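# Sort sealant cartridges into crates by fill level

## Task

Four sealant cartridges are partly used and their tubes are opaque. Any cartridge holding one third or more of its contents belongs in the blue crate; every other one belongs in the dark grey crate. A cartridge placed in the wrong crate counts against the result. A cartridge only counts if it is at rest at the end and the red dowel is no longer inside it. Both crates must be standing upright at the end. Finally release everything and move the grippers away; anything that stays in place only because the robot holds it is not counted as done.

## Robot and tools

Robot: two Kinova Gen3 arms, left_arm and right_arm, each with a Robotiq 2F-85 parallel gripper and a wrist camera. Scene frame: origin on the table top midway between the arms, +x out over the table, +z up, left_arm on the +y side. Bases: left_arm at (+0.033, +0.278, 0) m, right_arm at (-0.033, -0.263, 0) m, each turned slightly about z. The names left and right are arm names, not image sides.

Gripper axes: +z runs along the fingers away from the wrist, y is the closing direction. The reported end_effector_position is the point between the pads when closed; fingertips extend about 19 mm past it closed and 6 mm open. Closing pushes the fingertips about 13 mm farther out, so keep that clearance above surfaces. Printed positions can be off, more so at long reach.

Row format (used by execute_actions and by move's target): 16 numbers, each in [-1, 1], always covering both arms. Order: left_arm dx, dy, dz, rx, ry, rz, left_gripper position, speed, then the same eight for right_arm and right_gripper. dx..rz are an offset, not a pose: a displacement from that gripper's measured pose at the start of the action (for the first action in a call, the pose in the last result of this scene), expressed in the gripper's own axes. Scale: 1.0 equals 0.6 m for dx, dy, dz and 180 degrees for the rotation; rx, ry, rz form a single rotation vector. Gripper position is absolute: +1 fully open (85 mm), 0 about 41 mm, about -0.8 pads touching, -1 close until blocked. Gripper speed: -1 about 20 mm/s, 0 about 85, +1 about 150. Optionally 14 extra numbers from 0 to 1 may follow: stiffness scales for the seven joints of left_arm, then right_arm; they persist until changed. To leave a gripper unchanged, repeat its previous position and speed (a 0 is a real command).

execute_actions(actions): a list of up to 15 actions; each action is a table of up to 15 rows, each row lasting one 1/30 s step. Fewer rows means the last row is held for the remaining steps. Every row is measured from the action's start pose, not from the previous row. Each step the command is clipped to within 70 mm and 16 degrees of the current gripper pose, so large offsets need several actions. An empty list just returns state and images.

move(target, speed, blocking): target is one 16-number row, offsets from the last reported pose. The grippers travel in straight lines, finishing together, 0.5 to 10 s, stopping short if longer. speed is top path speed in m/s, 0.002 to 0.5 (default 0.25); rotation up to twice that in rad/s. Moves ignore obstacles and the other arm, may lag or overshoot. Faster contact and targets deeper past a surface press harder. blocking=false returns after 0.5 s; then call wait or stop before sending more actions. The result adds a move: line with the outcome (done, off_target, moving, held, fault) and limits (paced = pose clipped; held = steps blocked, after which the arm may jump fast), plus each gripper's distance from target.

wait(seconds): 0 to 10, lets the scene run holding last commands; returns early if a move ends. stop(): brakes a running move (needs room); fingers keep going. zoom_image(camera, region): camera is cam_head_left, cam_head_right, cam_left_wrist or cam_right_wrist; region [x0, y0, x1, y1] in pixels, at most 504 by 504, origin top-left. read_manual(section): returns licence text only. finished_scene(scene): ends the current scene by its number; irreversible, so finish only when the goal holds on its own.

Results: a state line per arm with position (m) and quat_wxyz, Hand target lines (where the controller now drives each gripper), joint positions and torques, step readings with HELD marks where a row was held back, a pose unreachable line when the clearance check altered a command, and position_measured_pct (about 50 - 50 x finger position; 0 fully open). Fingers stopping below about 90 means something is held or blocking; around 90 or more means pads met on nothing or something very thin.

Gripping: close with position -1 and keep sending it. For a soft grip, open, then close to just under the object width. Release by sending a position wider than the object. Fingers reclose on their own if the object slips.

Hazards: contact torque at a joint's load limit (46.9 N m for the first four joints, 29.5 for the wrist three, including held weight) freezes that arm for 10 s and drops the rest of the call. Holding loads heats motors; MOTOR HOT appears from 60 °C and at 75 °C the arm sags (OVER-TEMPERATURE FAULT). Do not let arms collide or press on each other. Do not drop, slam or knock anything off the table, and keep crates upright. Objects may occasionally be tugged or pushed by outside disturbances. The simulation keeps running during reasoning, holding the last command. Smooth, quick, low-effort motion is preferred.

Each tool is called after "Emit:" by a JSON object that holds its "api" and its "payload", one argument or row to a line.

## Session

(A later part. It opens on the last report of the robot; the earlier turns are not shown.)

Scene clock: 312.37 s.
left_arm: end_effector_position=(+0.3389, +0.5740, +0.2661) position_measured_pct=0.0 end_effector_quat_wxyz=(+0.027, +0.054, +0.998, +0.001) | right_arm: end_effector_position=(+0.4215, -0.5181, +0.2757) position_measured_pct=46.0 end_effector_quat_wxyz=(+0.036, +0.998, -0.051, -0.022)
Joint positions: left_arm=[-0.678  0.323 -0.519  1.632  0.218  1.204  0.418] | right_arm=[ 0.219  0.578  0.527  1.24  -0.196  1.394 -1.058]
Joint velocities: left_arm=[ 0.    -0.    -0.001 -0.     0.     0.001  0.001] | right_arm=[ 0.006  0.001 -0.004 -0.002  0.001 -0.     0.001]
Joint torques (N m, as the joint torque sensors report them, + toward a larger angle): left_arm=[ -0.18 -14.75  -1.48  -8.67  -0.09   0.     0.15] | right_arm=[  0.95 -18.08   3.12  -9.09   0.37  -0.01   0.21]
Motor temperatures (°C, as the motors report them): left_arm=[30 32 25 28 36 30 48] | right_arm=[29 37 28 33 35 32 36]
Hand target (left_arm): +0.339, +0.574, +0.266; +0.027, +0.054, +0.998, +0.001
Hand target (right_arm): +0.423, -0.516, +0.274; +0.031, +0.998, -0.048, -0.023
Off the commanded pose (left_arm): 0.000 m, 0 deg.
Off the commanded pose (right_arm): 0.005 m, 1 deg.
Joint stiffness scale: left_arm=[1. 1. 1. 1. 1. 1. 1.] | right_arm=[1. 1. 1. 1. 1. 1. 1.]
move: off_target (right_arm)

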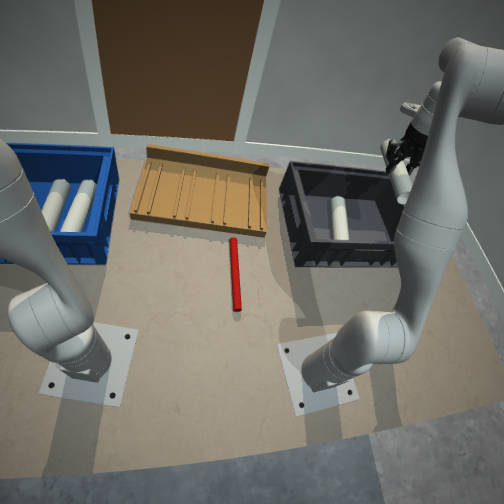

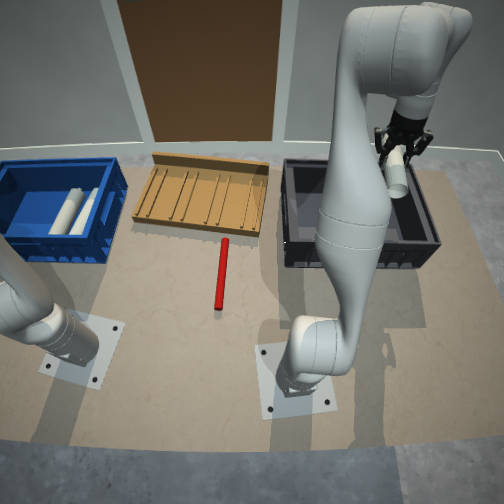

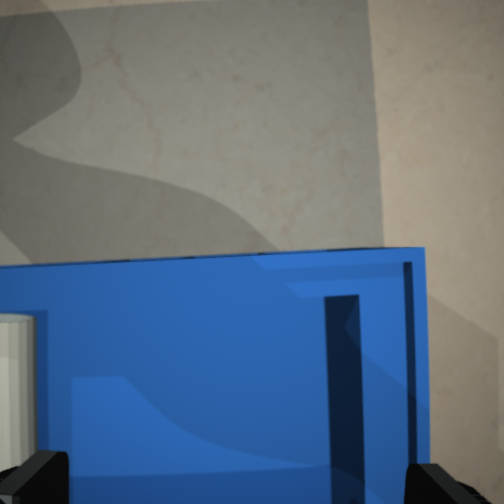

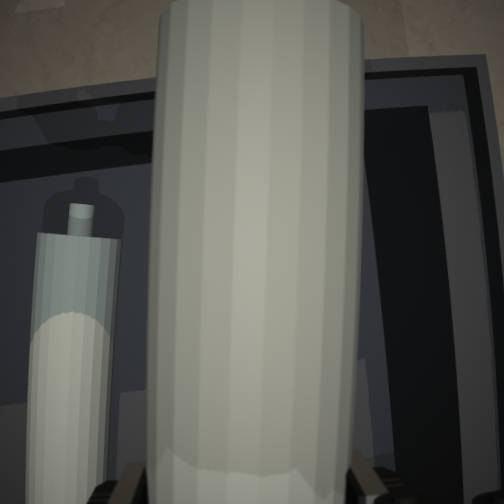

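Emit:
{"api": "move", "payload": {
  "target": [0,0,0,0,0,0,1,0.5,-0.02,-0.02,0.255,0,0,0,-1,0.5],
  "speed": 0.3
}}

Emit:
{"api": "execute_actions", "payload": {
  "actions": [
    [[0,0,0,0,0,0,1,0.5,0,0,0,0,0,0,1,0.5]],
    [[0,0,0,0,0,0,1,0.5,0,0,-0.1,0,0,0,1,0.5]],
    [[0,0,0,0,0,0,1,0.5,0,0,-0.1,0,0,0,1,0.5]],
    [[0,0,0,0,0,0,1,0.5,0,0,-0.1,0,0,0,1,0.5]]
  ]
}}

Scene clock: 318.53 s.
left_arm: end_effector_position=(+0.3389, +0.5740, +0.2661) position_measured_pct=0.0 end_effector_quat_wxyz=(+0.027, +0.054, +0.998, +0.001) | right_arm: end_effector_position=(+0.4074, -0.5190, +0.1306) position_measured_pct=46.0 end_effector_quat_wxyz=(+0.042, +0.998, -0.051, -0.015)
Joint positions: left_arm=[-0.678  0.323 -0.519  1.632  0.218  1.204  0.418] | right_arm=[ 0.236  0.679  0.463  1.566 -0.24   0.955 -1.022]
Joint velocities: left_arm=[-0.     0.    -0.     0.    -0.    -0.002 -0.   ] | right_arm=[ 0.009  0.003 -0.009  0.001 -0.001 -0.005  0.001]
Joint torques (N m, as the joint torque sensors report them, + toward a larger angle): left_arm=[ -0.21 -14.61  -1.89  -8.71  -0.16   0.     0.18] | right_arm=[  0.74 -13.68   3.39  -4.12   0.74   1.26   0.28]
Motor temperatures (°C, as the motors report them): left_arm=[30 32 25 28 36 30 48] | right_arm=[29 37 28 33 35 32 36]
Hand target (left_arm): +0.339, +0.574, +0.266; +0.027, +0.054, +0.998, +0.001
Hand target (right_arm): +0.403, -0.516, +0.123; +0.036, +0.998, -0.051, -0.023
Off the commanded pose (left_arm): 0.000 m, 0 deg.
Off the commanded pose (right_arm): 0.009 m, 1 deg.
Joint stiffness scale: left_arm=[1. 1. 1. 1. 1. 1. 1.] | right_arm=[1. 1. 1. 1. 1. 1. 1.]
move: off_target (right_arm)

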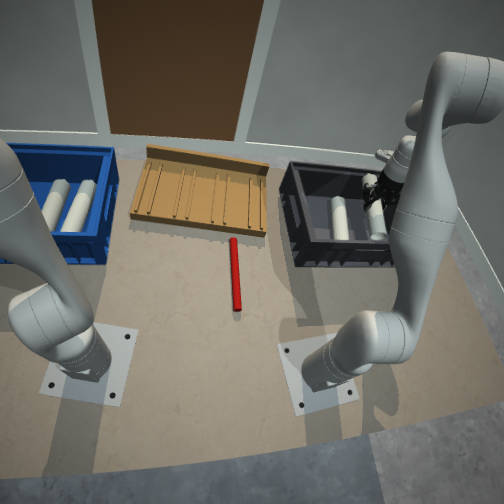

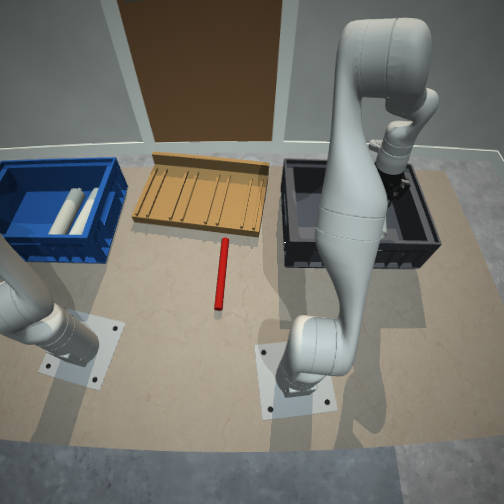

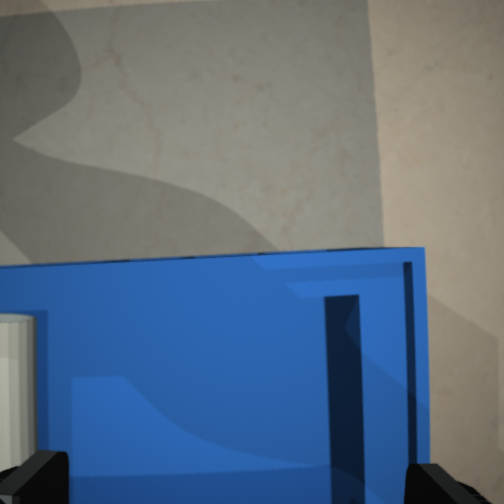

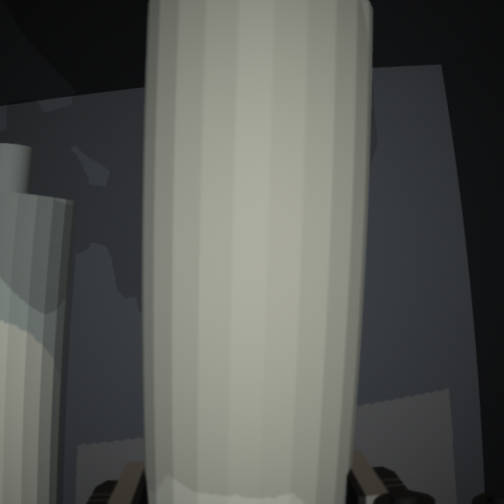

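Scene clock: 320.53 s.
left_arm: end_effector_position=(+0.3389, +0.5740, +0.2661) position_measured_pct=0.0 end_effector_quat_wxyz=(+0.027, +0.054, +0.998, +0.001) | right_arm: end_effector_position=(+0.4170, -0.5007, +0.3010) position_measured_pct=0.0 end_effector_quat_wxyz=(+0.032, +0.998, -0.046, -0.013)
Joint positions: left_arm=[-0.678  0.323 -0.519  1.632  0.218  1.204  0.418] | right_arm=[ 0.193  0.523  0.522  1.243 -0.186  1.429 -1.075]
Joint velocities: left_arm=[ 0.    -0.002  0.001  0.    -0.     0.     0.   ] | right_arm=[-0.001 -0.     0.001 -0.01   0.001  0.005  0.002]
Joint torques (N m, as the joint torque sensors report them, + toward a larger angle): left_arm=[ -0.32 -14.67  -1.62  -8.81  -0.18   0.12   0.16] | right_arm=[  0.11 -17.36   2.85  -8.45   0.42   0.2    0.39]
Motor temperatures (°C, as the motors report them): left_arm=[30 32 25 28 36 30 48] | right_arm=[29 37 28 33 35 32 36]
Hand target (left_arm): +0.339, +0.574, +0.266; +0.027, +0.054, +0.998, +0.001
Hand target (right_arm): +0.415, -0.503, +0.304; +0.035, +0.998, -0.048, -0.014
Off the commanded pose (left_arm): 0.000 m, 0 deg.
Off the commanded pose (right_arm): 0.004 m, 1 deg.
Joint stiffness scale: left_arm=[1. 1. 1. 1. 1. 1. 1.] | right_arm=[1. 1. 1. 1. 1. 1. 1.]
Step readings (end_effector_position; steps 1 to 15: 1st action; 16 to 30: 2nd action; 31 to 45: 3rd action; 46 to 60: 4th action):
0: left_arm (+0.3389, +0.5740, +0.2661) | right_arm (+0.4074, -0.5190, +0.1306)
1: left_arm (+0.3389, +0.5740, +0.2661) | right_arm (+0.4075, -0.5190, +0.1307)
2: left_arm (+0.3389, +0.5740, +0.2661) | right_arm (+0.4076, -0.5190, +0.1310)
4: left_arm (+0.3389, +0.5740, +0.2661) | right_arm (+0.4076, -0.5190, +0.1310)
8: left_arm (+0.3389, +0.5740, +0.2661) | right_arm (+0.4076, -0.5190, +0.1310)
15: left_arm (+0.3389, +0.5740, +0.2661) | right_arm (+0.4076, -0.5190, +0.1310)
16: left_arm (+0.3389, +0.5740, +0.2661) | right_arm (+0.4075, -0.5188, +0.1315)
17: left_arm (+0.3389, +0.5740, +0.2661) | right_arm (+0.4065, -0.5176, +0.1347)
19: left_arm (+0.3389, +0.5740, +0.2661) | right_arm (+0.4033, -0.5152, +0.1518)
23: left_arm (+0.3389, +0.5740, +0.2661) | right_arm (+0.4066, -0.5141, +0.1795)
30: left_arm (+0.3389, +0.5740, +0.2661) | right_arm (+0.4104, -0.5127, +0.1873)
31: left_arm (+0.3389, +0.5740, +0.2661) | right_arm (+0.4103, -0.5125, +0.1883)
32: left_arm (+0.3389, +0.5740, +0.2661) | right_arm (+0.4093, -0.5116, +0.1921)
34: left_arm (+0.3389, +0.5740, +0.2661) | right_arm (+0.4070, -0.5090, +0.2098)
38: left_arm (+0.3389, +0.5740, +0.2661) | right_arm (+0.4106, -0.5071, +0.2372)
45: left_arm (+0.3389, +0.5740, +0.2661) | right_arm (+0.4136, -0.5066, +0.2439)
46: left_arm (+0.3389, +0.5740, +0.2661) | right_arm (+0.4135, -0.5064, +0.2448)
47: left_arm (+0.3389, +0.5740, +0.2661) | right_arm (+0.4127, -0.5055, +0.2486)
49: left_arm (+0.3389, +0.5740, +0.2661) | right_arm (+0.4111, -0.5026, +0.2662)
53: left_arm (+0.3389, +0.5740, +0.2661) | right_arm (+0.4144, -0.5004, +0.2948)
60: end_effector_position above

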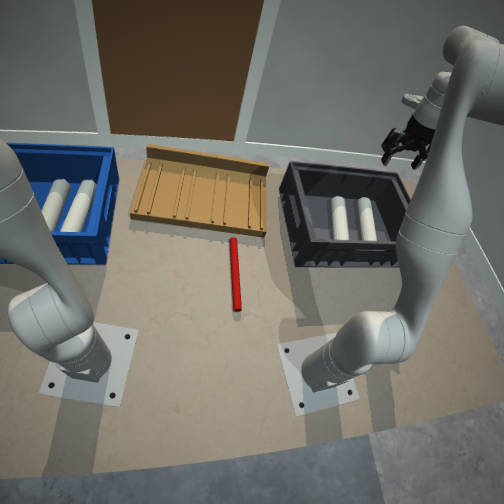

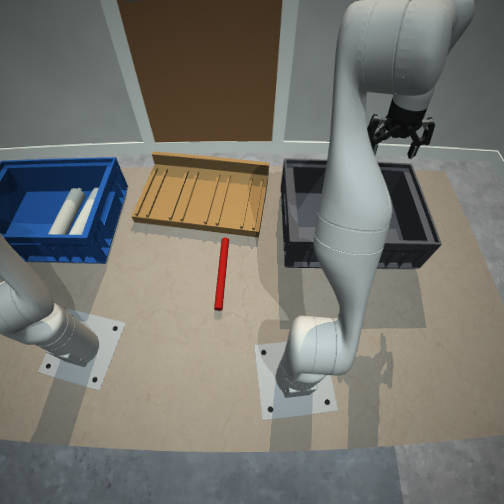

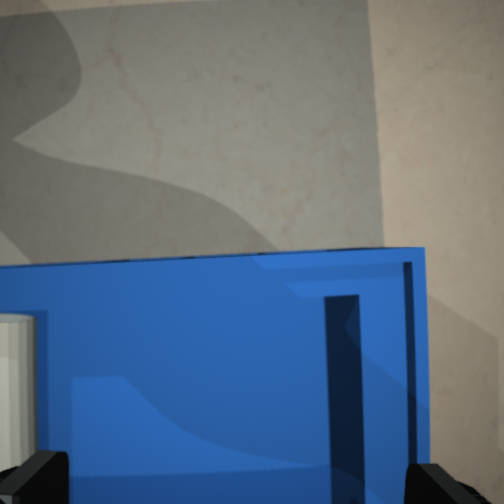

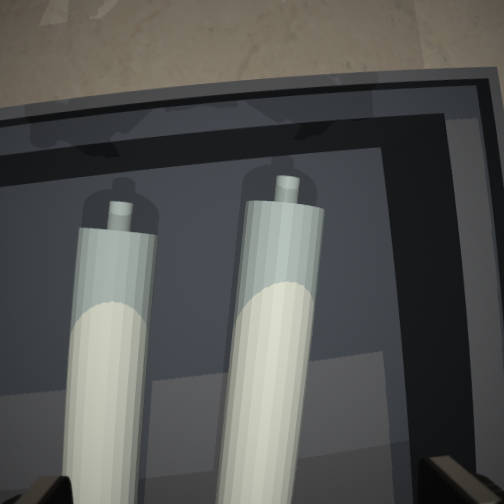

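Emit:
{"api": "wait", "payload": {
  "seconds": 1
}}

Emit:
{"api": "finished_scene", "payload": {
  "scene": 2
}}

Scene clock: 325.67 s.
left_arm: end_effector_position=(+0.3389, +0.5740, +0.2661) position_measured_pct=0.0 end_effector_quat_wxyz=(+0.027, +0.054, +0.998, +0.001) | right_arm: end_effector_position=(+0.4171, -0.5008, +0.3012) position_measured_pct=0.0 end_effector_quat_wxyz=(+0.032, +0.998, -0.045, -0.013)
Joint positions: left_arm=[-0.678  0.323 -0.519  1.632  0.218  1.204  0.418] | right_arm=[ 0.193  0.523  0.522  1.242 -0.186  1.429 -1.075]
Joint velocities: left_arm=[ 0.  0.  0. -0. -0.  0.  0.] | right_arm=[ 0.001 -0.    -0.     0.    -0.     0.     0.001]
Joint torques (N m, as the joint torque sensors report them, + toward a larger angle): left_arm=[ -0.14 -14.69  -1.97  -8.65   0.03  -0.02   0.22] | right_arm=[  0.46 -17.58   2.37  -8.57   0.47   0.66   0.37]
Motor temperatures (°C, as the motors report them): left_arm=[30 32 25 28 36 30 48] | right_arm=[29 37 28 33 35 32 36]
Hand target (left_arm): +0.339, +0.574, +0.266; +0.027, +0.054, +0.998, +0.001
Hand target (right_arm): +0.415, -0.503, +0.304; +0.035, +0.998, -0.048, -0.014
Off the commanded pose (left_arm): 0.000 m, 0 deg.
Off the commanded pose (right_arm): 0.004 m, 1 deg.
Joint stiffness scale: left_arm=[1. 1. 1. 1. 1. 1. 1.] | right_arm=[1. 1. 1. 1. 1. 1. 1.]
wait: 1.00 s; at rest from the start

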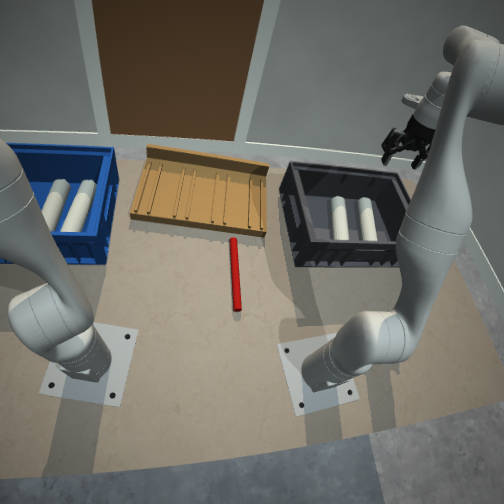

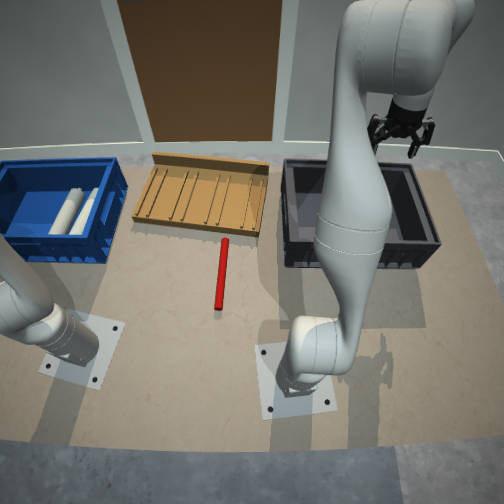

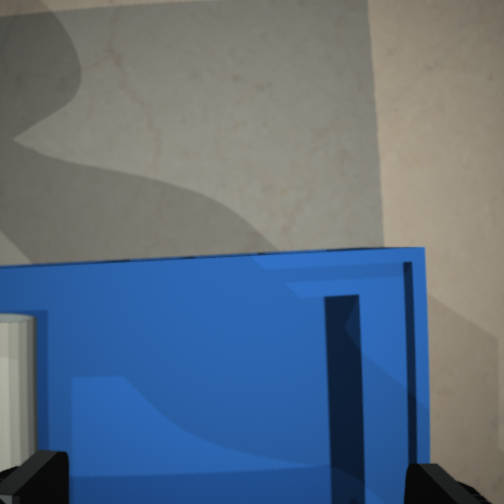

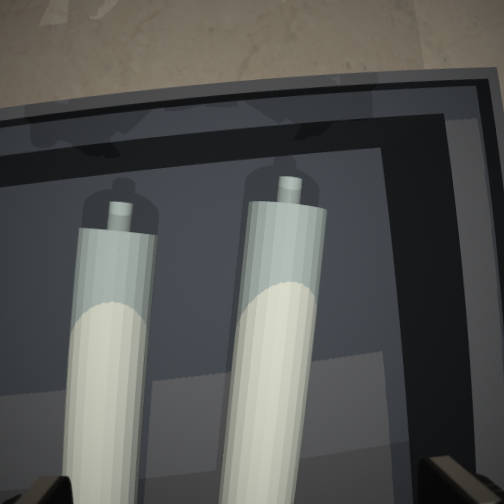

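The scene is finished: the task was done.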